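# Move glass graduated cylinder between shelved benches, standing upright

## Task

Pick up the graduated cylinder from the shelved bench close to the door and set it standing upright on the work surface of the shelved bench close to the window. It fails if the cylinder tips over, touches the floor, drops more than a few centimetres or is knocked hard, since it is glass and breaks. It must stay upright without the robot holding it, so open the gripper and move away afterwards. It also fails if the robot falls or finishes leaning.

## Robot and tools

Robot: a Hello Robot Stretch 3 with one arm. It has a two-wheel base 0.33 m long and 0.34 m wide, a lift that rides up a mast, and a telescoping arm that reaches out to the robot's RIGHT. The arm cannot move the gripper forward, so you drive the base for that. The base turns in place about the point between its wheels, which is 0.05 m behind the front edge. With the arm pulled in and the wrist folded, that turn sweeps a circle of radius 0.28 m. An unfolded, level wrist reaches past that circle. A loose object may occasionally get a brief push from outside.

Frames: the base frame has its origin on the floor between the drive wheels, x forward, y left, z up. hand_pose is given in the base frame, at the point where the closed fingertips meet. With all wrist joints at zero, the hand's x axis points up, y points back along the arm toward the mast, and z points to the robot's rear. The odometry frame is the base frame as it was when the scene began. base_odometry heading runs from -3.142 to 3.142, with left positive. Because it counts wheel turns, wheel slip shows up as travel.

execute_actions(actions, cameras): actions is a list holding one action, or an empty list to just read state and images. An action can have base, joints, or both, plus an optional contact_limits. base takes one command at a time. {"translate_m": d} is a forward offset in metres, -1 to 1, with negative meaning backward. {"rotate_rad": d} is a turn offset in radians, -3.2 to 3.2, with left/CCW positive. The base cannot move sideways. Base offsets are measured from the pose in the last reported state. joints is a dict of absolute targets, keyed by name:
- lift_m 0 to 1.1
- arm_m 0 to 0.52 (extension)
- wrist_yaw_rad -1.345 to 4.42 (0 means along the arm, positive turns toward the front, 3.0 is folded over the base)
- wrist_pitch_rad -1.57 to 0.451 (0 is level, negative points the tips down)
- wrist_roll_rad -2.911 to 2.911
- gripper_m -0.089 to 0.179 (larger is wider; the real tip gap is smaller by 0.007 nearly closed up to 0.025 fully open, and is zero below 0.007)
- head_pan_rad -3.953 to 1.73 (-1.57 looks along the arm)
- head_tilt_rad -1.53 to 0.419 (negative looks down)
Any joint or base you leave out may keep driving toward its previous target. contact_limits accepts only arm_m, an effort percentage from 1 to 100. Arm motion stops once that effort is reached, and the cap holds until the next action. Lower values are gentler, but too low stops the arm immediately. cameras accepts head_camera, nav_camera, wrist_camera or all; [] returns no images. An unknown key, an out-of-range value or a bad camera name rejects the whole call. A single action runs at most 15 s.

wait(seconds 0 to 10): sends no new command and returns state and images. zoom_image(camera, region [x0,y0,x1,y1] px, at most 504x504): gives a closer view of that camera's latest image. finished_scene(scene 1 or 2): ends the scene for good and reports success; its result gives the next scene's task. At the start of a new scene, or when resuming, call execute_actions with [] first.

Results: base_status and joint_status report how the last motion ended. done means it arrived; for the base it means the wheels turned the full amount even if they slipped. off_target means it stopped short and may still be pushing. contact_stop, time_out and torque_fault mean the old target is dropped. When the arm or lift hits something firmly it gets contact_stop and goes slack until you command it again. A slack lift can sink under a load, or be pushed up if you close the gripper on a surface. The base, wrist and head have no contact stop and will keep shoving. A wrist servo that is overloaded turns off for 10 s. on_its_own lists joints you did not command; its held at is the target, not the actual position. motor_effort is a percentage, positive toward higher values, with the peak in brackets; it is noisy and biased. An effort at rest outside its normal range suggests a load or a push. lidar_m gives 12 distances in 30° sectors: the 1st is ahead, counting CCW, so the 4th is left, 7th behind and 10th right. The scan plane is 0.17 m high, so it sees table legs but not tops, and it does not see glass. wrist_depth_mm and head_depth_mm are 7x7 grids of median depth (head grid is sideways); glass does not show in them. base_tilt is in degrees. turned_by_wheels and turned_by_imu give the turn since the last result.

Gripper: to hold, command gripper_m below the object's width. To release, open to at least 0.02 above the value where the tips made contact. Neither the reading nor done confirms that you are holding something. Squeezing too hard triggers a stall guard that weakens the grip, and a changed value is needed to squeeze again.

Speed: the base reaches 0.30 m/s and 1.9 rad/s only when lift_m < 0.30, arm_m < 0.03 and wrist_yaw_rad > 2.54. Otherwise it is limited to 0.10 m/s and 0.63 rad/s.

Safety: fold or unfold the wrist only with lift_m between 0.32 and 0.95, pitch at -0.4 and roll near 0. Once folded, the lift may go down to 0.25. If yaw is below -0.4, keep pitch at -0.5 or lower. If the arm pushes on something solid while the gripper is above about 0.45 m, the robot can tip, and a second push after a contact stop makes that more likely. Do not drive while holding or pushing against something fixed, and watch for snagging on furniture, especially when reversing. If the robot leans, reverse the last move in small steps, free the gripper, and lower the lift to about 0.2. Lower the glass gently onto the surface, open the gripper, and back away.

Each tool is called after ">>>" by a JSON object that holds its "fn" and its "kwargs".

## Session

>>> {"fn": "execute_actions", "kwargs": {"actions": []}}

Scene clock: 0.00 s.
base_odometry: x=+0.000 y=+0.000 heading=+0.000 (m, m, rad; odometry frame)
turned_by_wheels: +0.000 (rad since the last result)
turned_by_imu: +0.000 (rad since the last result)
base_tilt: forward=+0.6 right=-2.7 (deg)
lidar_m: 2.03 1.33 1.33 1.56 2.45 1.98 2.08 1.37 1.36 1.57 2.07 1.50
head_depth_mm: 1895 2250 2270 2292 2285 2301 2203 / 1879 2458 2476 2492 2519 2561 2247 / 1868 2586 2662 2668 2662 2681 2306 / 1862 2421 2463 2419 2333 2335 2242 / 1827 2246 2179 2197 2143 2113 2086 / 1810 2012 2019 1952 1954 1938 1922 / 1797 1836 1829 1803 1780 1761 1748
base_status: not commanded
joint_positions: lift_m=+0.404 arm_m=-0.001 wrist_yaw_rad=+2.907 wrist_pitch_rad=-0.326 wrist_roll_rad=-0.001 gripper_m=+0.037 head_pan_rad=-0.003 head_tilt_rad=-0.013
joint_status: not commanded
motor_effort: left_wheel=+0 right_wheel=+0 lift_m=+21 arm_m=+0 wrist_yaw_rad=+1 wrist_pitch_rad=+4 wrist_roll_rad=-1 gripper_m=+0 head_pan_rad=+1 head_tilt_rad=+0 (%)
hand_pose: x=+0.0334 y=+0.0844 z=+0.4381 quat_wxyz=(+0.196, +0.706, +0.033, +0.680) (m; base frame)
wrist_depth_mm: - - - - - - 965 / - - - - - - - / - - - - - - - / - - - - - - - / 841 - 881 857 875 831 826 / 704 681 - 687 666 681 688 / 596 584 580 569 576 582 559
pictures: head_camera (sideways: a quarter turn clockwise sets it upright), nav_camera (sideways: a quarter turn counterclockwise sets it upright), wrist_camera
camera_calibration (this result's frames):
head_camera: T_world_to_cam=[[0.00805811, 0.0406259, -0.999142, 1.31956], [-0.0264199, 0.998834, 0.0404003, -0.0500889], [0.999618, 0.0260716, 0.00912205, -0.0658027], [0, 0, 0, 1]] pos_world=[0.0538211, -0.00186222, 1.32105]
nav_camera: T_world_to_cam=[[0.0180604, 0.00684763, 0.999813, -1.26265], [0.0432252, -0.999047, 0.00606157, 0.0458304], [0.998902, 0.0431077, -0.0183392, -0.0281093], [0, 0, 0, 1]] pos_world=[0.0489014, 0.0556446, 1.26162]
wrist_camera: T_world_to_cam=[[0.969421, -0.243783, -0.028158, 0.00632332], [-0.141945, -0.463425, -0.874694, 0.460783], [0.200186, 0.851943, -0.483858, 0.300726], [0, 0, 0, 1]] pos_world=[-0.000925057, -0.041121, 0.548731]
Images, in order (width x height): head_camera 896x504, nav_camera 672x504, wrist_camera 644x364.

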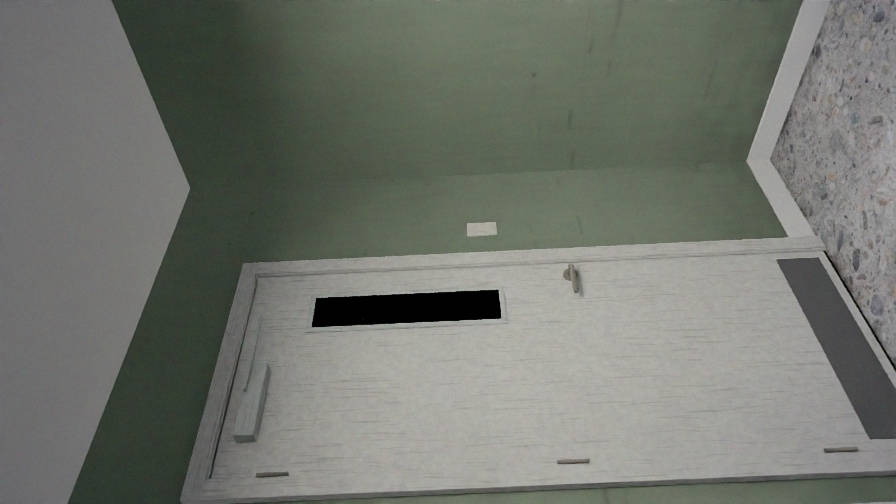

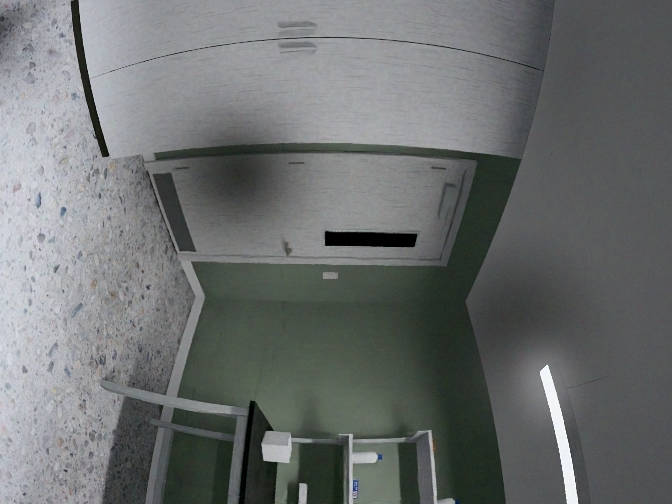

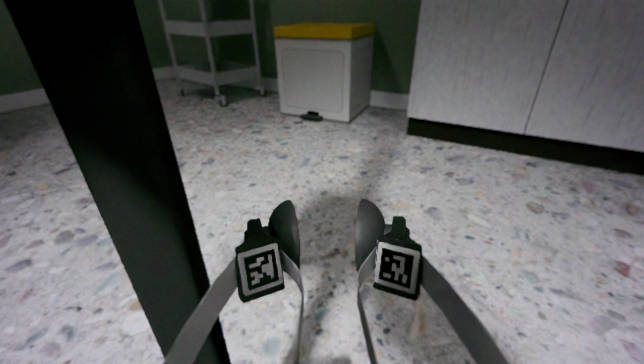

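>>> {"fn": "execute_actions", "kwargs": {"actions": [{"joints": {"head_pan_rad": -1.0, "head_tilt_rad": -0.35, "lift_m": 0.29, "wrist_pitch_rad": -0.4}}], "cameras": ["head_camera", "nav_camera"]}}

Scene clock: 6.10 s.
base_odometry: x=+0.000 y=+0.000 heading=+0.000 (m, m, rad; odometry frame)
turned_by_wheels: +0.000 (rad since the last result)
turned_by_imu: +0.001 (rad since the last result)
base_tilt: forward=+0.7 right=-2.5 (deg)
lidar_m: 2.04 1.33 1.33 1.57 2.45 1.98 2.08 1.37 1.37 1.57 2.06 1.50
head_depth_mm: 2068 2173 2304 1680 2251 1834 1459 / 1988 2100 2229 2309 2398 1863 1475 / 1980 2070 2180 2325 2434 1879 1482 / 1923 2021 2126 1634 2353 1886 1484 / 1876 1970 2098 1520 2341 1905 1507 / 1838 1955 2025 1553 2292 1940 1520 / 1804 1889 1997 1611 2266 1940 1520
base_status: not commanded
joint_positions: lift_m=+0.290 arm_m=-0.001 wrist_yaw_rad=+2.907 wrist_pitch_rad=-0.414 wrist_roll_rad=-0.001 gripper_m=+0.037 head_pan_rad=-0.993 head_tilt_rad=-0.346
joint_status: all done
motor_effort: left_wheel=-1(0) right_wheel=+0(0) lift_m=+17(19) arm_m=-1(0) wrist_yaw_rad=+0(0) wrist_pitch_rad=+4(5) wrist_roll_rad=-1(1) gripper_m=+0(1) head_pan_rad=-2(33) head_tilt_rad=-2(21) (%)
hand_pose: x=+0.0311 y=+0.0746 z=+0.3038 quat_wxyz=(+0.226, +0.704, +0.064, +0.671) (m; base frame)
wrist_depth_mm: - - - - - - 948 / - - - - - - - / - - 972 944 956 906 927 / 737 - 722 732 723 719 714 / 608 590 611 588 608 580 574 / 501 498 - 514 478 496 496 / 441 - - 429 427 429 432
pictures: head_camera (sideways: a quarter turn clockwise sets it upright), nav_camera (sideways: a quarter turn counterclockwise sets it upright)
camera_calibration (this result's frames):
head_camera: T_world_to_cam=[[-0.140095, 0.289187, -0.946966, 1.25211], [0.828291, 0.558243, 0.0479396, -0.0650987], [0.5425, -0.777648, -0.317738, 0.362454], [0, 0, 0, 1]] pos_world=[0.0327035, -0.0438917, 1.30399]
nav_camera: T_world_to_cam=[[0.193455, -0.283932, 0.939126, -1.18429], [-0.811454, -0.584338, -0.00951164, 0.0713178], [0.551468, -0.760218, -0.343441, 0.397788], [0, 0, 0, 1]] pos_world=[0.0676106, 0.00782099, 1.24949]
Images, in order (width x height): head_camera 896x504, nav_camera 672x504.

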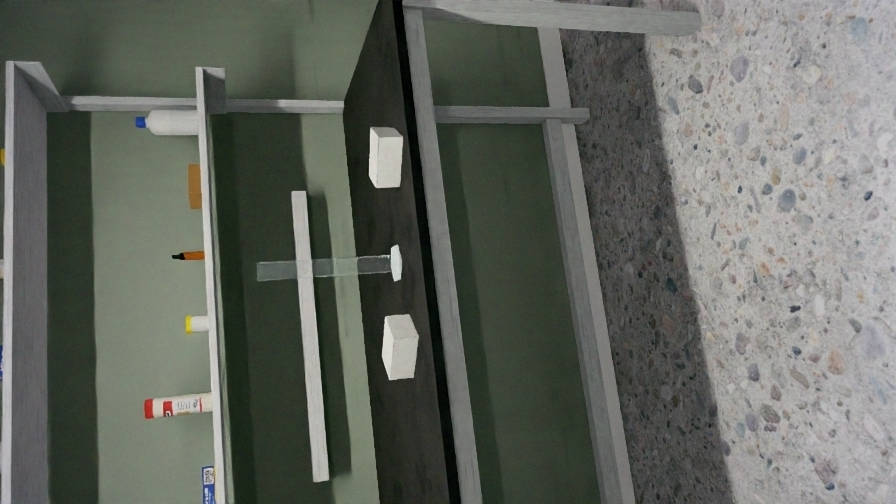

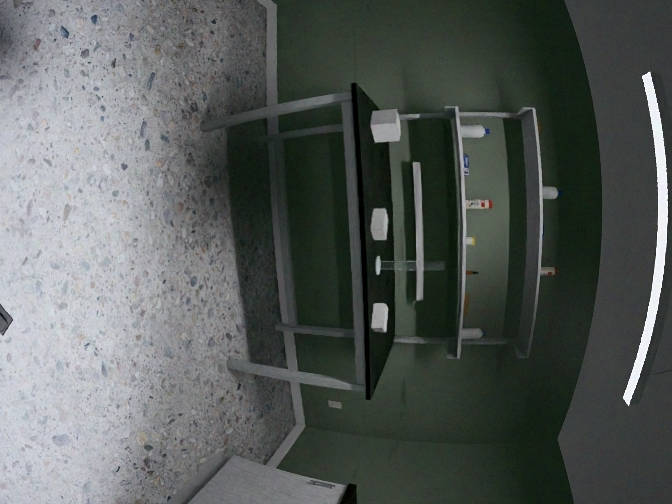

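>>> {"fn": "execute_actions", "kwargs": {"actions": [{"base": {"rotate_rad": -0.946}, "joints": {"head_pan_rad": -2.75, "head_tilt_rad": -0.3}}], "cameras": ["head_camera", "nav_camera"]}}

>>> {"fn": "execute_actions", "kwargs": {"actions": [{"base": {"translate_m": 0.77}, "joints": {"head_pan_rad": 0.0, "head_tilt_rad": -0.4}}], "cameras": ["head_camera", "nav_camera"]}}

Scene clock: 37.13 s.
base_odometry: x=+0.000 y=+0.000 heading=-0.946 (m, m, rad; odometry frame)
turned_by_wheels: -0.946 (rad since the last result)
turned_by_imu: -0.942 (rad since the last result)
base_tilt: forward=+0.7 right=-2.6 (deg)
lidar_m: 2.06 1.49 1.93 1.33 1.33 1.64 1.84 2.08 1.51 1.37 1.37 1.67
head_depth_mm: 2115 2219 2385 2204 2506 1923 1506 / 2175 2312 2397 2254 2563 1947 1513 / 2220 2331 2416 2227 2576 1958 1521 / 2289 2401 2541 2128 2583 1964 1530 / 2315 2434 2619 2415 2730 2003 1546 / 2394 2505 2682 2229 2691 2012 1563 / 2446 2615 2734 2895 2844 2034 1593
base_status: done
joint_positions: lift_m=+0.290 arm_m=-0.001 wrist_yaw_rad=+2.907 wrist_pitch_rad=-0.414 wrist_roll_rad=-0.001 gripper_m=+0.037 head_pan_rad=-2.743 head_tilt_rad=-0.309
joint_status: all done
motor_effort: left_wheel=+2(7) right_wheel=-2(9) lift_m=+16(16) arm_m=+0(1) wrist_yaw_rad=+0(0) wrist_pitch_rad=+4(4) wrist_roll_rad=+0(1) gripper_m=+0(1) head_pan_rad=-3(32) head_tilt_rad=+4(10) (%)
hand_pose: x=+0.0311 y=+0.0745 z=+0.3038 quat_wxyz=(+0.226, +0.704, +0.064, +0.671) (m; base frame)
wrist_depth_mm: - - - - - - - / - - - - - - - / - - 985 956 934 945 923 / 734 - 737 728 730 713 728 / 602 597 608 598 614 591 594 / 498 505 - 517 479 498 499 / 444 - - 429 426 424 423
pictures: head_camera (sideways: a quarter turn clockwise sets it upright), nav_camera (sideways: a quarter turn counterclockwise sets it upright)
camera_calibration (this result's frames):
head_camera: T_world_to_cam=[[0.277379, 0.0727125, -0.958005, 1.26398], [0.403133, -0.913915, 0.0473565, -0.0617483], [-0.872092, -0.399339, -0.282814, 0.32563], [0, 0, 0, 1]] pos_world=[-0.04173, -0.018303, 1.30592]
nav_camera: T_world_to_cam=[[-0.281977, -0.126259, 0.951077, -1.19699], [-0.430497, 0.902558, -0.00781687, 0.0667879], [-0.857415, -0.41164, -0.308855, 0.36137], [0, 0, 0, 1]] pos_world=[0.00107125, -0.0626566, 1.25057]
Images, in order (width x height): head_camera 896x504, nav_camera 672x504.

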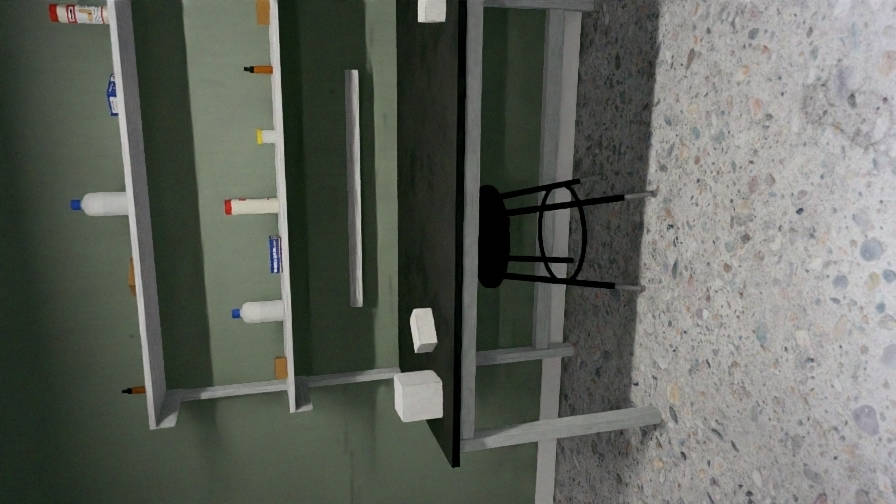

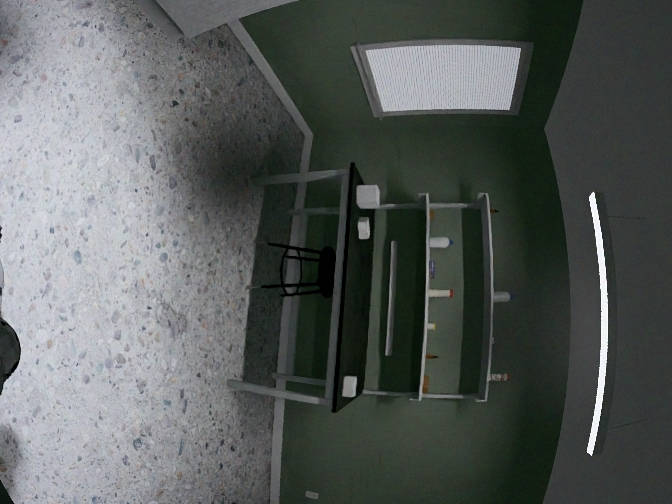

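Scene clock: 41.47 s.
base_odometry: x=+0.451 y=-0.624 heading=-0.946 (m, m, rad; odometry frame)
turned_by_wheels: +0.000 (rad since the last result)
turned_by_imu: +0.000 (rad since the last result)
base_tilt: forward=+0.8 right=-2.6 (deg)
lidar_m: 1.30 1.31 0.91 1.88 1.48 1.78 2.61 2.77 1.36 1.23 1.23 1.00
head_depth_mm: 1282 1395 1456 1025 785 1687 1403 / 1266 1365 1443 1043 773 1706 1409 / 1258 1330 1424 1055 760 1660 1428 / 1225 1297 1369 1075 748 1665 1430 / 1205 1291 1354 1092 730 1658 1450 / 1186 1251 1334 1110 728 1623 1455 / 1149 1240 1302 1129 737 1516 1462
base_status: done
joint_positions: lift_m=+0.290 arm_m=-0.001 wrist_yaw_rad=+2.907 wrist_pitch_rad=-0.414 wrist_roll_rad=-0.001 gripper_m=+0.037 head_pan_rad=-0.007 head_tilt_rad=-0.396
joint_status: all done
motor_effort: left_wheel=+2(8) right_wheel=-3(7) lift_m=+17(16) arm_m=+0(0) wrist_yaw_rad=+0(0) wrist_pitch_rad=+4(4) wrist_roll_rad=+0(1) gripper_m=+1(0) head_pan_rad=+3(34) head_tilt_rad=-2(12) (%)
hand_pose: x=+0.0311 y=+0.0745 z=+0.3038 quat_wxyz=(+0.226, +0.704, +0.064, +0.671) (m; base frame)
wrist_depth_mm: - - - - - - - / - - - - - - - / - - 965 955 915 934 966 / 732 - 743 725 735 723 722 / 600 589 599 588 602 581 585 / 501 500 - 512 478 490 497 / 446 - - 434 430 426 426
pictures: head_camera (sideways: a quarter turn clockwise sets it upright), nav_camera (sideways: a quarter turn counterclockwise sets it upright)
camera_calibration (this result's frames):
head_camera: T_world_to_cam=[[-0.365404, 0.0432494, -0.929844, 1.23113], [-0.00553458, 0.998801, 0.0486318, -0.0609103], [0.930833, 0.0229165, -0.364726, 0.421237], [0, 0, 0, 1]] pos_world=[0.0574227, -0.0020618, 1.30136]
nav_camera: T_world_to_cam=[[0.390069, 0.00414011, 0.920776, -1.16154], [0.0384706, -0.99919, -0.0118047, 0.0691177], [0.919982, 0.0400275, -0.389912, 0.456016], [0, 0, 0, 1]] pos_world=[0.030895, 0.0556175, 1.24814]
Images, in order (width x height): head_camera 896x504, nav_camera 672x504.

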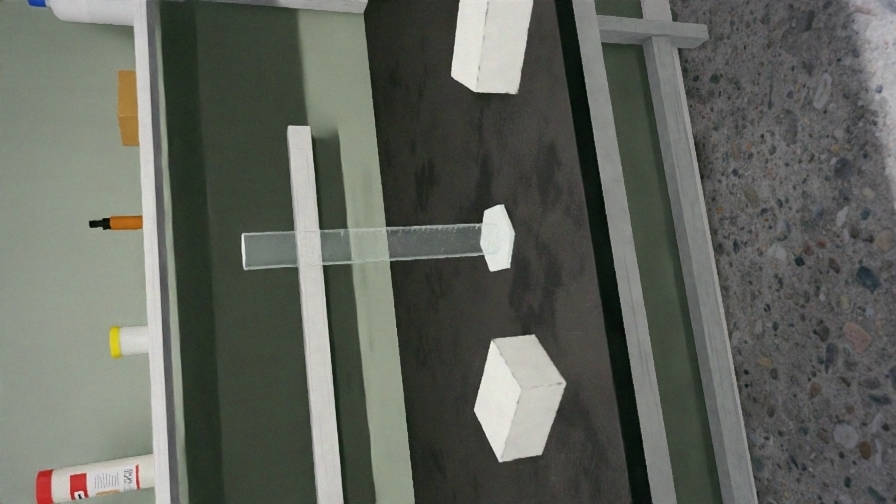

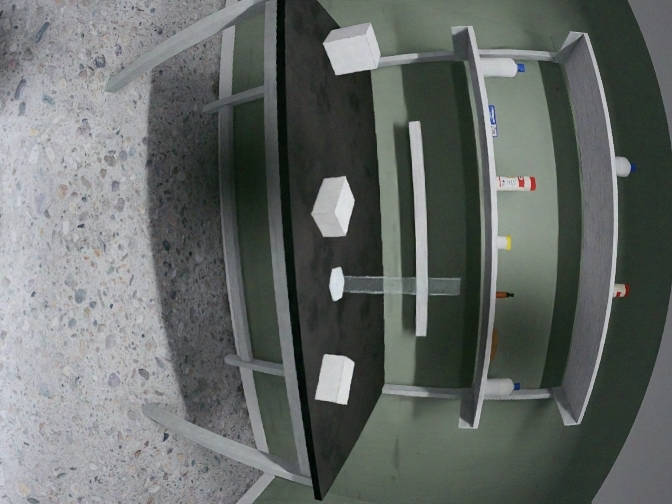

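>>> {"fn": "execute_actions", "kwargs": {"actions": [{"base": {"rotate_rad": 1.592}, "joints": {"lift_m": 0.97, "wrist_yaw_rad": 0.0, "gripper_m": 0.12, "arm_m": 0.15, "head_pan_rad": -1.5, "head_tilt_rad": -0.4}}], "cameras": ["head_camera", "wrist_camera"]}}

Scene clock: 59.67 s.
base_odometry: x=+0.451 y=-0.624 heading=+0.646 (m, m, rad; odometry frame)
turned_by_wheels: +1.592 (rad since the last result)
turned_by_imu: +1.590 (rad since the last result)
base_tilt: forward=+0.6 right=-2.6 (deg)
lidar_m: 1.73 1.48 1.83 2.61 2.77 1.34 1.23 1.23 1.00 1.30 1.31 0.91
head_depth_mm: 1231 1314 1397 1179 - - 1404 / 1221 1306 1407 1071 - - 1409 / 1222 1307 1396 1054 740 1606 1417 / 1216 1295 1354 1069 750 1659 1429 / 1216 1274 1352 1081 736 1675 1433 / 1175 1276 1354 1109 735 1656 1446 / 1189 1269 1341 1125 738 1640 1453
base_status: done
joint_positions: lift_m=+0.970 arm_m=+0.150 wrist_yaw_rad=+0.001 wrist_pitch_rad=-0.414 wrist_roll_rad=-0.001 gripper_m=+0.120 head_pan_rad=-1.493 head_tilt_rad=-0.396
joint_status: all done
motor_effort: left_wheel=-3(7) right_wheel=+3(10) lift_m=+25(24) arm_m=+3(3) wrist_yaw_rad=-1(1) wrist_pitch_rad=+5(4) wrist_roll_rad=-1(0) gripper_m=+0(82) head_pan_rad=-2(32) head_tilt_rad=-2(2) (%)
hand_pose: x=-0.0212 y=-0.5196 z=+0.9832 quat_wxyz=(+0.693, +0.146, -0.691, -0.145) (m; base frame)
wrist_depth_mm: 839 856 851 913 951 - - / 642 641 650 622 613 603 596 / 447 370 390 431 424 381 395 / 332 333 332 330 325 340 359 / 283 290 358 384 - - - / - - - - - - - / - - - - - - 712
pictures: head_camera (sideways: a quarter turn clockwise sets it upright), wrist_camera
camera_calibration (this result's frames):
head_camera: T_world_to_cam=[[0.0120838, 0.367945, -0.929769, 1.22873], [0.994733, 0.0902269, 0.0486344, -0.0670153], [0.101785, -0.92546, -0.364917, 0.426542], [0, 0, 0, 1]] pos_world=[0.00839903, -0.0513124, 1.30135]
wrist_camera: T_world_to_cam=[[-0.999555, 0.0126395, -0.027029, 0.0177505], [0.0294767, 0.558876, -0.828727, 1.13954], [0.00463116, -0.829155, -0.558999, 0.286247], [0, 0, 0, 1]] pos_world=[-0.0171729, -0.399741, 1.10486]
Images, in order (width x height): head_camera 896x504, wrist_camera 644x364.

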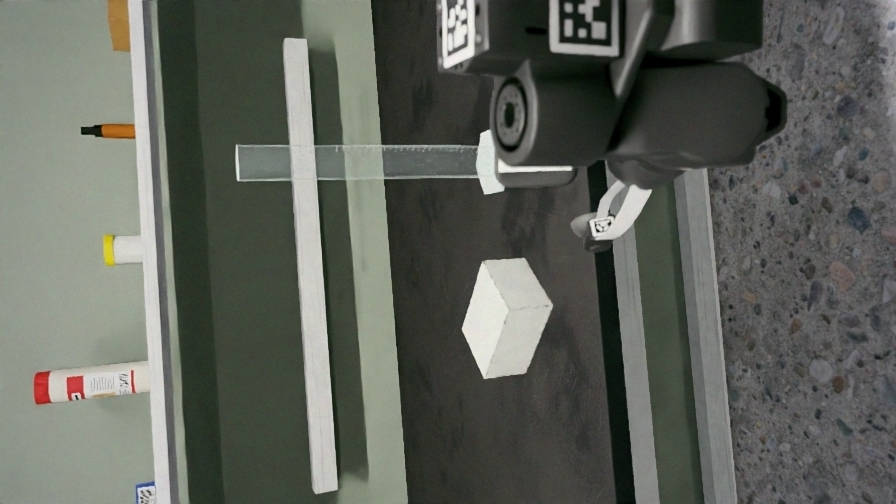

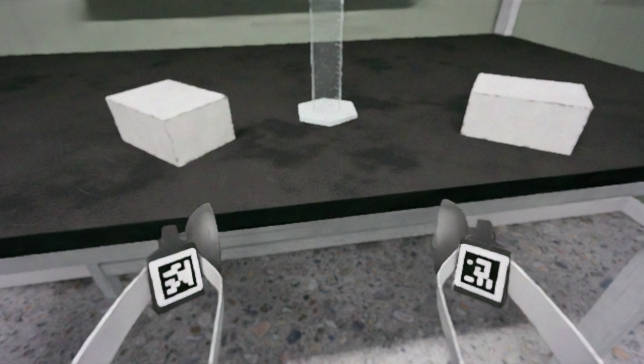

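>>> {"fn": "execute_actions", "kwargs": {"actions": [{"joints": {"wrist_pitch_rad": 0.0, "arm_m": 0.37}, "contact_limits": {"arm_m": 20}}], "cameras": ["head_camera", "wrist_camera"]}}

Scene clock: 66.07 s.
base_odometry: x=+0.451 y=-0.624 heading=+0.646 (m, m, rad; odometry frame)
turned_by_wheels: +0.000 (rad since the last result)
turned_by_imu: +0.001 (rad since the last result)
base_tilt: forward=+0.7 right=-2.6 (deg)
lidar_m: 1.73 1.48 1.83 2.59 2.77 1.34 1.23 1.23 1.00 1.30 1.31 0.91
head_depth_mm: 1221 1322 1391 - 756 1618 1392 / 1223 1301 1366 - 749 1641 1407 / 1220 1300 1364 983 742 1701 1418 / 1199 1294 1355 1069 747 1655 1422 / 1200 1279 1351 1085 737 1678 1436 / 1178 1282 1355 1117 733 1663 1444 / 1189 1264 1331 1126 738 1639 1466
base_status: not commanded
joint_positions: lift_m=+0.970 arm_m=+0.370 wrist_yaw_rad=+0.000 wrist_pitch_rad=-0.021 wrist_roll_rad=-0.001 gripper_m=+0.120 head_pan_rad=-1.493 head_tilt_rad=-0.396
joint_status: all done
motor_effort: left_wheel=-3(3) right_wheel=+3(3) lift_m=+25(25) arm_m=+4(3) wrist_yaw_rad=+0(1) wrist_pitch_rad=+6(7) wrist_roll_rad=-1(0) gripper_m=+1(1) head_pan_rad=-2(2) head_tilt_rad=-2(2) (%)
contact_limits: arm_m 20 (drawing in: default 28, maximum 46; extending or still: default 39, maximum 63)
hand_pose: x=-0.0213 y=-0.7704 z=+1.0791 quat_wxyz=(+0.708, +0.008, -0.707, -0.007) (m; base frame)
wrist_depth_mm: 668 706 728 780 782 764 673 / 697 705 760 774 812 845 890 / 719 731 789 779 837 889 929 / 741 783 793 840 865 879 - / 632 641 611 591 598 641 567 / 438 433 415 418 419 410 411 / 337 330 327 315 323 321 253
pictures: head_camera (sideways: a quarter turn clockwise sets it upright), wrist_camera
camera_calibration (this result's frames):
head_camera: T_world_to_cam=[[0.0121307, 0.367944, -0.929769, 1.22873], [0.994745, 0.0900999, 0.0486344, -0.0670154], [0.101667, -0.925472, -0.364917, 0.426543], [0, 0, 0, 1]] pos_world=[0.00839248, -0.0513127, 1.30135]
wrist_camera: T_world_to_cam=[[-0.999539, 0.00181888, -0.0302928, 0.0185799], [0.0300528, 0.198053, -0.97973, 1.24417], [0.00421757, -0.98019, -0.198017, -0.374028], [0, 0, 0, 1]] pos_world=[-0.0172418, -0.613063, 1.14545]
Images, in order (width x height): head_camera 896x504, wrist_camera 644x364.

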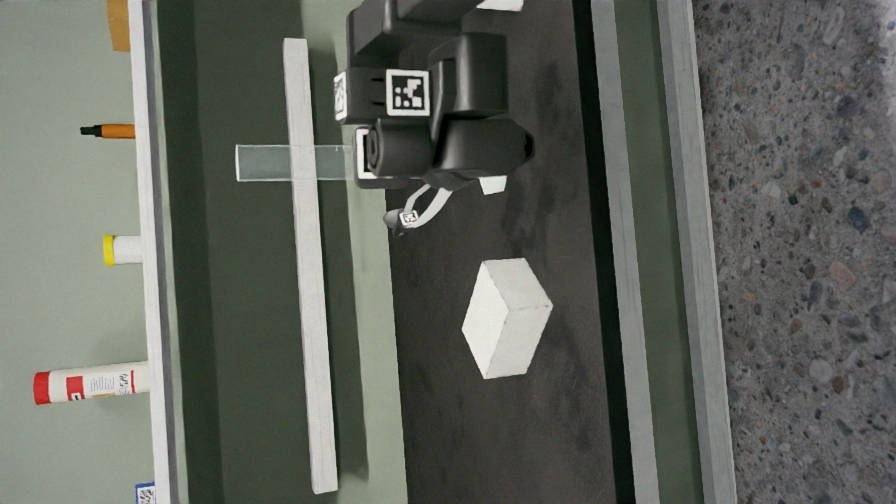

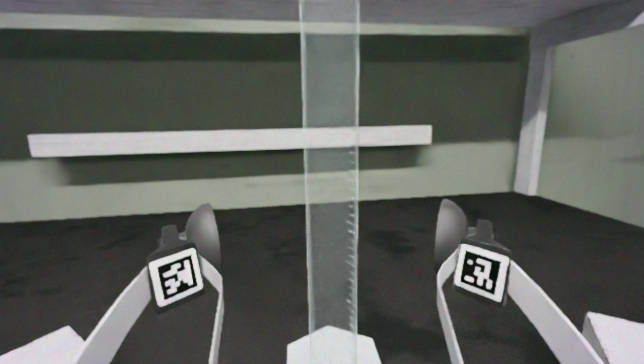

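>>> {"fn": "zoom_image", "kwargs": {"camera": "wrist_camera", "region": [200, 170, 460, 310]}}

Region (200, 170, 460, 310) of wrist_camera's 644x364 image, scaled by 1.938; it fills the top 271 rows of this view, and the rest is white.

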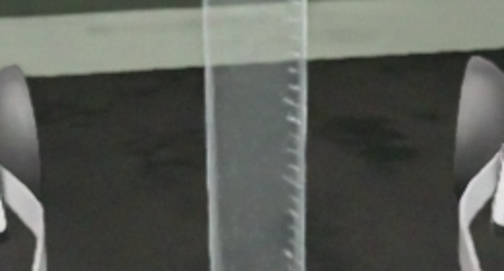

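>>> {"fn": "execute_actions", "kwargs": {"actions": [{"base": {"translate_m": -0.003}, "joints": {"arm_m": 0.451, "gripper_m": 0.09}, "contact_limits": {"arm_m": 20}}], "cameras": ["head_camera", "wrist_camera"]}}

Scene clock: 72.87 s.
base_odometry: x=+0.448 y=-0.626 heading=+0.646 (m, m, rad; odometry frame)
turned_by_wheels: +0.000 (rad since the last result)
turned_by_imu: +0.001 (rad since the last result)
base_tilt: forward=+0.6 right=-2.6 (deg)
lidar_m: 1.73 1.49 1.84 2.60 2.76 1.34 1.22 1.23 1.00 1.30 1.31 0.91
head_depth_mm: 1222 1317 1382 901 758 1621 1413 / 1226 1310 1366 902 753 1639 1405 / 1223 1299 1354 983 746 1693 1413 / 1214 1287 1363 1067 742 1646 1425 / 1202 1283 1344 1092 739 1666 1429 / 1179 1277 1348 1109 731 1666 1446 / 1185 1272 1342 1135 734 1642 1460
base_status: done
joint_positions: lift_m=+0.970 arm_m=+0.451 wrist_yaw_rad=+0.000 wrist_pitch_rad=-0.021 wrist_roll_rad=-0.001 gripper_m=+0.090 head_pan_rad=-1.493 head_tilt_rad=-0.396
joint_status: all done
motor_effort: left_wheel=-3(7) right_wheel=+3(6) lift_m=+25(25) arm_m=+4(2) wrist_yaw_rad=+0(0) wrist_pitch_rad=+6(6) wrist_roll_rad=+0(0) gripper_m=+0(80) head_pan_rad=-2(2) head_tilt_rad=-2(2) (%)
contact_limits: arm_m 20 (drawing in: default 28, maximum 46; extending or still: default 39, maximum 63)
hand_pose: x=-0.0213 y=-0.8514 z=+1.0791 quat_wxyz=(+0.708, +0.008, -0.707, -0.007) (m; base frame)
wrist_depth_mm: 625 640 660 675 728 738 680 / 632 666 682 705 749 778 816 / 661 668 704 729 766 804 857 / 677 709 729 772 790 838 881 / 629 628 657 595 620 588 580 / 439 425 401 420 399 414 415 / 333 331 330 324 320 324 318
pictures: head_camera (sideways: a quarter turn clockwise sets it upright), wrist_camera
camera_calibration (this result's frames):
head_camera: T_world_to_cam=[[0.012131, 0.367944, -0.929769, 1.22873], [0.994745, 0.0900992, 0.0486344, -0.0670154], [0.101666, -0.925473, -0.364917, 0.426543], [0, 0, 0, 1]] pos_world=[0.00839244, -0.0513127, 1.30135]
wrist_camera: T_world_to_cam=[[-0.999539, 0.00182922, -0.0302929, 0.0187335], [0.030055, 0.198045, -0.979732, 1.26021], [0.00420721, -0.980191, -0.198009, -0.453436], [0, 0, 0, 1]] pos_world=[-0.0172429, -0.694066, 1.14545]
Images, in order (width x height): head_camera 896x504, wrist_camera 644x364.

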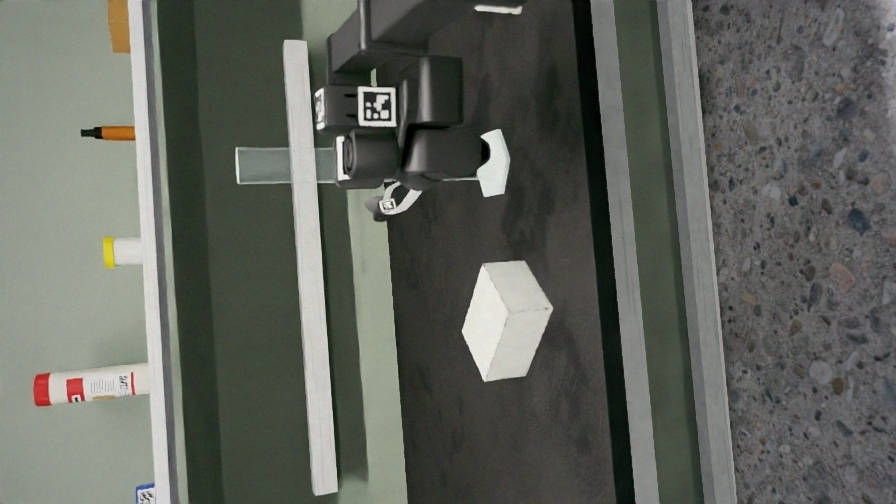

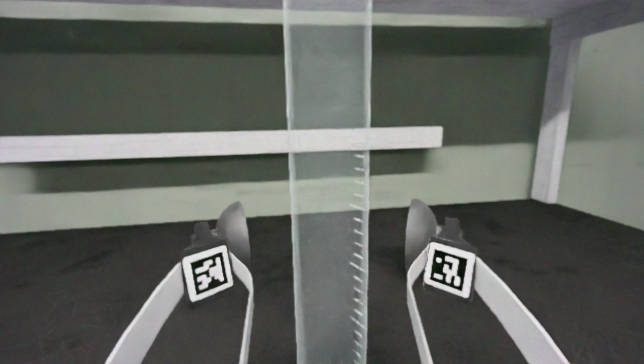

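>>> {"fn": "zoom_image", "kwargs": {"camera": "wrist_camera", "region": [200, 170, 460, 310]}}

Region (200, 170, 460, 310) of wrist_camera's 644x364 image, scaled by 1.938; it fills the top 271 rows of this view, and the rest is white.

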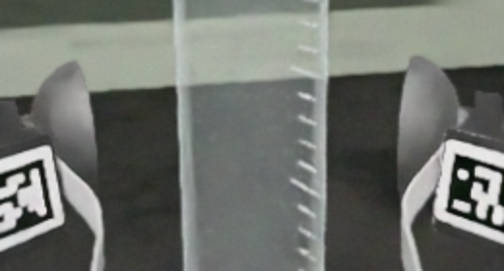

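>>> {"fn": "execute_actions", "kwargs": {"actions": [{"joints": {"arm_m": 0.458, "gripper_m": 0.066}, "contact_limits": {"arm_m": 20}}], "cameras": ["wrist_camera"]}}

>>> {"fn": "execute_actions", "kwargs": {"actions": [{"joints": {"gripper_m": -0.004}}], "cameras": ["wrist_camera"]}}

>>> {"fn": "execute_actions", "kwargs": {"actions": [{"joints": {"lift_m": 1.0}}], "cameras": ["head_camera", "wrist_camera"]}}

Scene clock: 79.43 s.
base_odometry: x=+0.448 y=-0.626 heading=+0.646 (m, m, rad; odometry frame)
turned_by_wheels: +0.000 (rad since the last result)
turned_by_imu: +0.001 (rad since the last result)
base_tilt: forward=+0.6 right=-2.6 (deg)
lidar_m: 1.73 1.49 1.83 2.61 2.77 1.33 1.22 1.23 1.00 1.31 1.31 0.91
head_depth_mm: 1229 1317 1375 929 756 1606 1399 / 1221 1316 1369 908 750 1637 1409 / 1222 1306 1371 984 743 1691 1415 / 1213 1286 1353 1061 742 1653 1424 / 1213 1284 1350 1084 740 1676 1440 / 1176 1276 1359 1107 734 1659 1453 / 1185 1273 1343 1127 735 1653 1453
base_status: not commanded
joint_positions: lift_m=+0.970 arm_m=+0.458 wrist_yaw_rad=+0.000 wrist_pitch_rad=-0.021 wrist_roll_rad=-0.001 gripper_m=+0.066 head_pan_rad=-1.493 head_tilt_rad=-0.396
joint_status: all done
motor_effort: left_wheel=-3(3) right_wheel=+3(3) lift_m=+25(25) arm_m=+4(4) wrist_yaw_rad=-1(0) wrist_pitch_rad=+6(6) wrist_roll_rad=+0(1) gripper_m=+1(74) head_pan_rad=-2(2) head_tilt_rad=-2(2) (%)
contact_limits: arm_m 20 (drawing in: default 28, maximum 46; extending or still: default 39, maximum 63)
hand_pose: x=-0.0213 y=-0.8584 z=+1.0791 quat_wxyz=(+0.708, +0.008, -0.707, -0.007) (m; base frame)
wrist_depth_mm: 611 642 652 663 716 759 685 / 624 663 686 719 731 767 805 / 636 672 693 721 751 777 837 / 686 696 731 762 774 793 878 / 626 621 665 602 640 595 576 / 430 432 401 422 392 419 411 / 335 332 325 324 322 321 319
pictures: wrist_camera
camera_calibration (this result's frames):
wrist_camera: T_world_to_cam=[[-0.999539, 0.00182924, -0.0302928, 0.0187463], [0.030055, 0.198045, -0.979732, 1.26159], [0.00420719, -0.980191, -0.198009, -0.460296], [0, 0, 0, 1]] pos_world=[-0.0172429, -0.701065, 1.14545]
Images, in order (width x height): wrist_camera 644x364.

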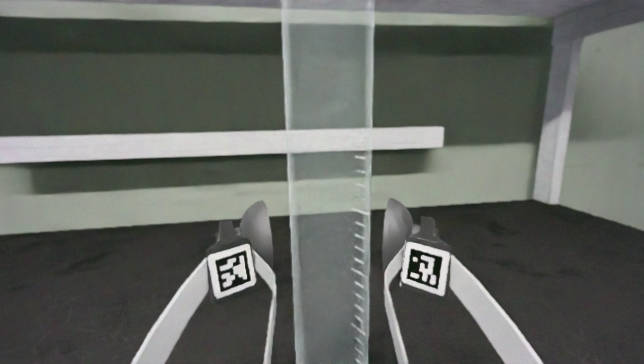

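Scene clock: 80.63 s.
base_odometry: x=+0.448 y=-0.626 heading=+0.646 (m, m, rad; odometry frame)
turned_by_wheels: +0.000 (rad since the last result)
turned_by_imu: +0.000 (rad since the last result)
base_tilt: forward=+0.7 right=-2.6 (deg)
lidar_m: 1.73 1.49 1.83 2.61 2.77 1.33 1.22 1.23 1.00 1.30 1.31 0.91
head_depth_mm: 1231 1318 1379 926 757 1630 1397 / 1229 1303 1372 908 749 1639 1404 / 1225 1303 1361 982 743 1712 1413 / 1215 1290 1353 1069 744 1670 1414 / 1204 1286 1352 1085 737 1687 1437 / 1173 1275 1351 1100 734 1659 1446 / 1194 1269 1344 1116 738 1643 1456
base_status: not commanded
joint_positions: lift_m=+0.970 arm_m=+0.458 wrist_yaw_rad=+0.000 wrist_pitch_rad=-0.021 wrist_roll_rad=-0.001 gripper_m=-0.003 head_pan_rad=-1.493 head_tilt_rad=-0.396
joint_status: all done
motor_effort: left_wheel=-3(3) right_wheel=+4(4) lift_m=+25(25) arm_m=+4(4) wrist_yaw_rad=+1(1) wrist_pitch_rad=+6(6) wrist_roll_rad=+0(1) gripper_m=-19(90) head_pan_rad=-3(2) head_tilt_rad=-2(2) (%)
hand_pose: x=-0.0216 y=-0.8584 z=+1.0791 quat_wxyz=(+0.708, +0.007, -0.707, -0.008) (m; base frame)
wrist_depth_mm: 622 631 654 687 705 744 671 / 633 658 687 694 738 767 784 / 643 674 686 718 751 782 839 / 654 683 723 767 783 800 875 / 623 602 621 596 648 576 572 / 437 433 414 421 392 417 407 / 335 328 328 325 327 319 320
pictures: wrist_camera
camera_calibration (this result's frames):
wrist_camera: T_world_to_cam=[[-0.999537, 0.00275438, -0.0302911, 0.0193021], [0.0302366, 0.198017, -0.979732, 1.26158], [0.00329961, -0.980195, -0.198009, -0.46032], [0, 0, 0, 1]] pos_world=[-0.0173338, -0.701071, 1.14545]
Images, in order (width x height): wrist_camera 644x364.

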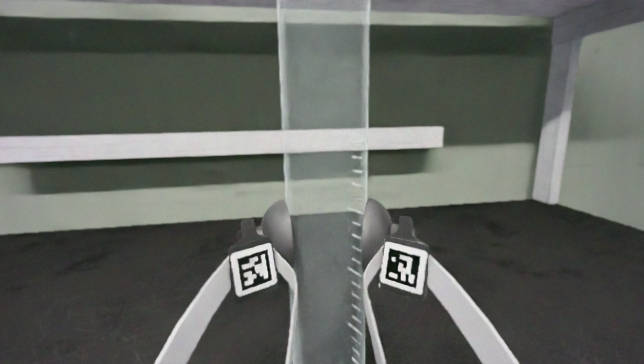

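Scene clock: 81.70 s.
base_odometry: x=+0.448 y=-0.626 heading=+0.646 (m, m, rad; odometry frame)
turned_by_wheels: +0.000 (rad since the last result)
turned_by_imu: +0.000 (rad since the last result)
base_tilt: forward=+0.7 right=-2.6 (deg)
lidar_m: 1.73 1.49 1.83 2.61 2.78 1.34 1.22 1.23 1.00 1.30 1.32 0.91
head_depth_mm: 1230 1310 1377 978 756 1623 1395 / 1222 1304 1359 963 748 1632 1399 / 1224 1304 1357 923 741 1692 1416 / 1213 1285 1357 1068 745 1649 1423 / 1211 1273 1346 1091 737 1681 1441 / 1181 1284 1351 1106 731 1668 1451 / 1194 1267 1342 1124 737 1646 1459
base_status: not commanded
joint_positions: lift_m=+1.000 arm_m=+0.458 wrist_yaw_rad=+0.000 wrist_pitch_rad=-0.036 wrist_roll_rad=-0.001 gripper_m=-0.003 head_pan_rad=-1.493 head_tilt_rad=-0.396
joint_status: all done
motor_effort: left_wheel=-3(3) right_wheel=+4(3) lift_m=+26(26) arm_m=+4(4) wrist_yaw_rad=+1(0) wrist_pitch_rad=+11(11) wrist_roll_rad=+0(0) gripper_m=-18(18) head_pan_rad=-2(3) head_tilt_rad=-2(2) (%)
hand_pose: x=-0.0216 y=-0.8579 z=+1.1051 quat_wxyz=(+0.708, +0.013, -0.706, -0.013) (m; base frame)
wrist_depth_mm: 614 632 667 690 691 736 621 / 628 664 680 711 741 779 821 / 640 666 662 713 737 777 849 / 666 692 732 760 801 836 850 / 662 675 708 632 689 624 637 / 475 474 454 452 433 454 444 / 368 364 359 359 356 351 350
pictures: head_camera (sideways: a quarter turn clockwise sets it upright), wrist_camera
camera_calibration (this result's frames):
head_camera: T_world_to_cam=[[0.0121309, 0.367944, -0.929769, 1.22873], [0.994745, 0.0900994, 0.0486344, -0.0670154], [0.101666, -0.925473, -0.364917, 0.426543], [0, 0, 0, 1]] pos_world=[0.00839246, -0.0513127, 1.30135]
wrist_camera: T_world_to_cam=[[-0.999537, 0.0032133, -0.0302544, 0.020443], [0.0302449, 0.212824, -0.976622, 1.29627], [0.00330066, -0.977085, -0.212822, -0.43566], [0, 0, 0, 1]] pos_world=[-0.0173343, -0.70162, 1.17387]
Images, in order (width x height): head_camera 896x504, wrist_camera 644x364.

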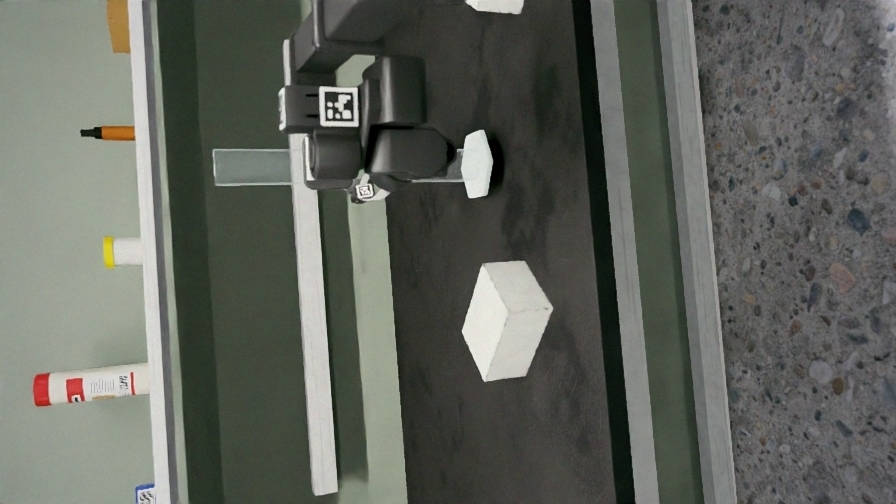

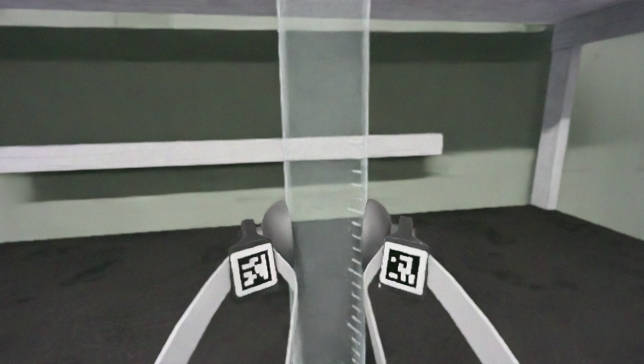

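>>> {"fn": "execute_actions", "kwargs": {"actions": [{"joints": {"arm_m": 0.30, "lift_m": 1.05}}], "cameras": ["wrist_camera"]}}

>>> {"fn": "execute_actions", "kwargs": {"actions": [{"base": {"rotate_rad": -1.414}, "joints": {"arm_m": 0.2, "head_pan_rad": -2.9, "head_tilt_rad": -0.2}}]}}

Scene clock: 100.77 s.
base_odometry: x=+0.448 y=-0.626 heading=+0.646 (m, m, rad; odometry frame)
turned_by_wheels: +0.000 (rad since the last result)
turned_by_imu: +0.001 (rad since the last result)
base_tilt: forward=+0.7 right=-2.6 (deg)
lidar_m: 1.73 1.49 1.83 2.61 2.77 1.34 1.22 1.23 1.00 1.30 1.31 0.91
head_depth_mm: 1228 1313 - 923 757 1638 1396 / 1220 1302 - 904 748 1636 1405 / 1218 1302 1362 982 746 1703 1420 / 1215 1288 1359 1075 746 1650 1439 / 1209 1289 1353 1087 740 1671 1433 / 1176 1269 1355 1103 730 1644 1450 / 1188 1265 1349 1128 736 1644 1460
base_status: not commanded
joint_positions: lift_m=+1.050 arm_m=+0.300 wrist_yaw_rad=+0.000 wrist_pitch_rad=-0.037 wrist_roll_rad=-0.001 gripper_m=-0.003 head_pan_rad=-1.493 head_tilt_rad=-0.396
joint_status: all done
motor_effort: left_wheel=-2(3) right_wheel=+4(4) lift_m=+26(29) arm_m=-4(2) wrist_yaw_rad=+0(1) wrist_pitch_rad=+11(11) wrist_roll_rad=-1(0) gripper_m=-17(18) head_pan_rad=-3(2) head_tilt_rad=-2(2) (%)
hand_pose: x=-0.0215 y=-0.7004 z=+1.1549 quat_wxyz=(+0.707, +0.013, -0.706, -0.013) (m; base frame)
wrist_depth_mm: 542 553 571 574 690 702 752 / 762 788 798 864 890 926 981 / 779 804 847 868 948 945 - / 811 851 872 914 966 - - / 833 785 816 771 816 755 - / 567 555 537 547 512 537 538 / 440 435 427 428 412 390 422
pictures: wrist_camera
camera_calibration (this result's frames):
wrist_camera: T_world_to_cam=[[-0.999537, 0.00318676, -0.0302513, 0.0214347], [0.0302326, 0.213904, -0.976387, 1.31181], [0.00335936, -0.976849, -0.213902, -0.269775], [0, 0, 0, 1]] pos_world=[-0.0173283, -0.544199, 1.22377]
Images, in order (width x height): wrist_camera 644x364.

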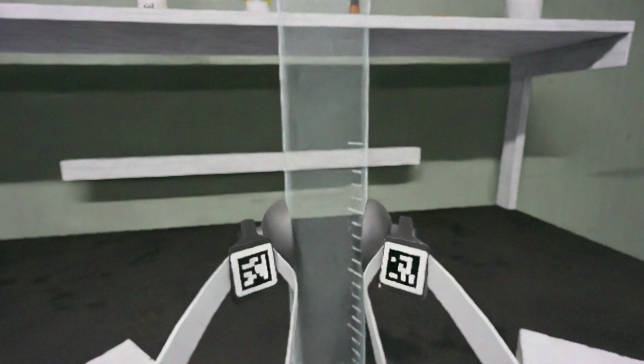

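Scene clock: 103.93 s.
base_odometry: x=+0.448 y=-0.626 heading=-0.768 (m, m, rad; odometry frame)
turned_by_wheels: -1.414 (rad since the last result)
turned_by_imu: -1.411 (rad since the last result)
base_tilt: forward=+0.6 right=-2.7 (deg)
lidar_m: 1.31 0.91 0.92 1.48 1.52 2.13 2.72 1.74 1.27 1.22 1.00 1.36
head_depth_mm: 2802 2918 2975 3093 3207 - - / 2886 3028 3074 3206 3283 - - / 2915 3118 3173 3191 3359 - - / 2497 3217 3305 3347 3516 - - / 2779 3312 3384 3565 3613 - - / 2761 3381 3494 3678 3649 - - / 2757 3076 3095 3084 3152 - -
base_status: done
joint_positions: lift_m=+1.050 arm_m=+0.200 wrist_yaw_rad=+0.000 wrist_pitch_rad=-0.037 wrist_roll_rad=-0.001 gripper_m=-0.003 head_pan_rad=-2.893 head_tilt_rad=-0.211
joint_status: all done
motor_effort: left_wheel=+1(7) right_wheel=-2(8) lift_m=+26(26) arm_m=-3(4) wrist_yaw_rad=+1(0) wrist_pitch_rad=+11(11) wrist_roll_rad=+0(1) gripper_m=-18(18) head_pan_rad=-2(34) head_tilt_rad=+4(20) (%)
hand_pose: x=-0.0215 y=-0.6004 z=+1.1549 quat_wxyz=(+0.707, +0.013, -0.706, -0.013) (m; base frame)
wrist_depth_mm: - - 998 975 953 935 963 / - - - - - - - / - - - - - - - / - - - - - - - / - - 848 831 843 835 818 / - - 855 887 851 851 850 / - - 867 890 891 882 873
pictures: head_camera (sideways: a quarter turn clockwise sets it upright), nav_camera (sideways: a quarter turn counterclockwise sets it upright), wrist_camera
camera_calibration (this result's frames):
head_camera: T_world_to_cam=[[0.19292, 0.00701975, -0.981189, 1.2948], [0.266373, -0.962796, 0.0454857, -0.0584844], [-0.944366, -0.270137, -0.187613, 0.202159], [0, 0, 0, 1]] pos_world=[-0.0433025, -0.010787, 1.31104]
nav_camera: T_world_to_cam=[[-0.206013, -0.0594141, 0.976744, -1.231], [-0.291238, 0.956645, -0.00323596, 0.0599753], [-0.934205, -0.285132, -0.214385, 0.238883], [0, 0, 0, 1]] pos_world=[-0.0129688, -0.0624005, 1.25377]
wrist_camera: T_world_to_cam=[[-0.999538, 0.00286876, -0.0302496, 0.0210042], [0.0301629, 0.213913, -0.976387, 1.29042], [0.00366977, -0.976848, -0.213901, -0.172083], [0, 0, 0, 1]] pos_world=[-0.0172967, -0.444197, 1.22377]
Images, in order (width x height): head_camera 896x504, nav_camera 672x504, wrist_camera 644x364.

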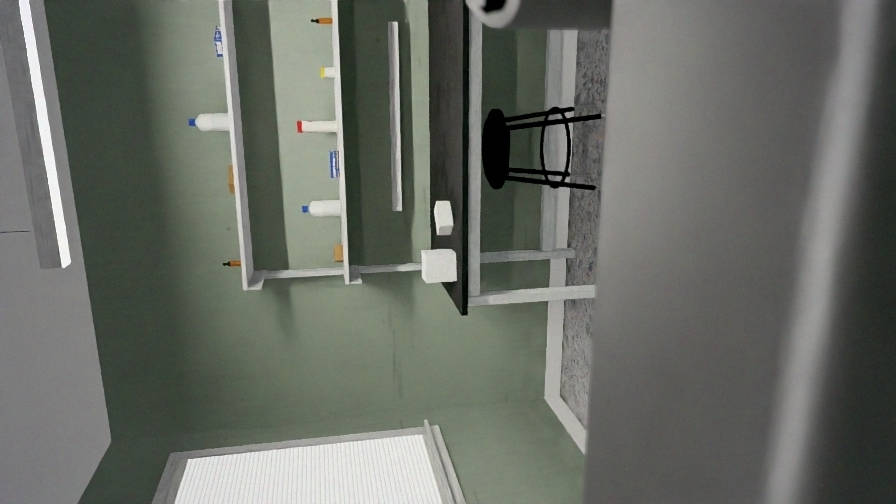

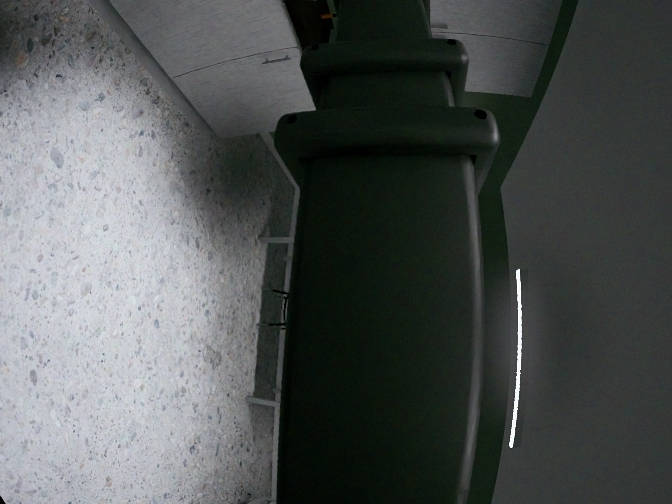

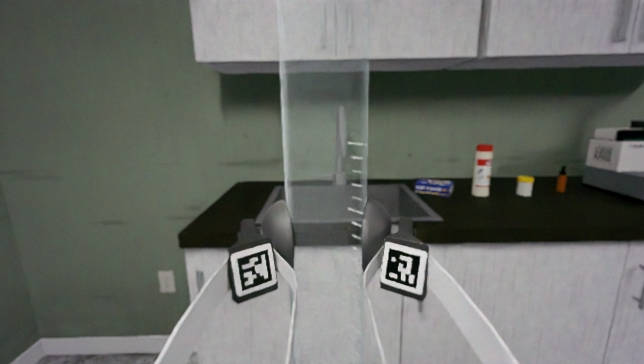

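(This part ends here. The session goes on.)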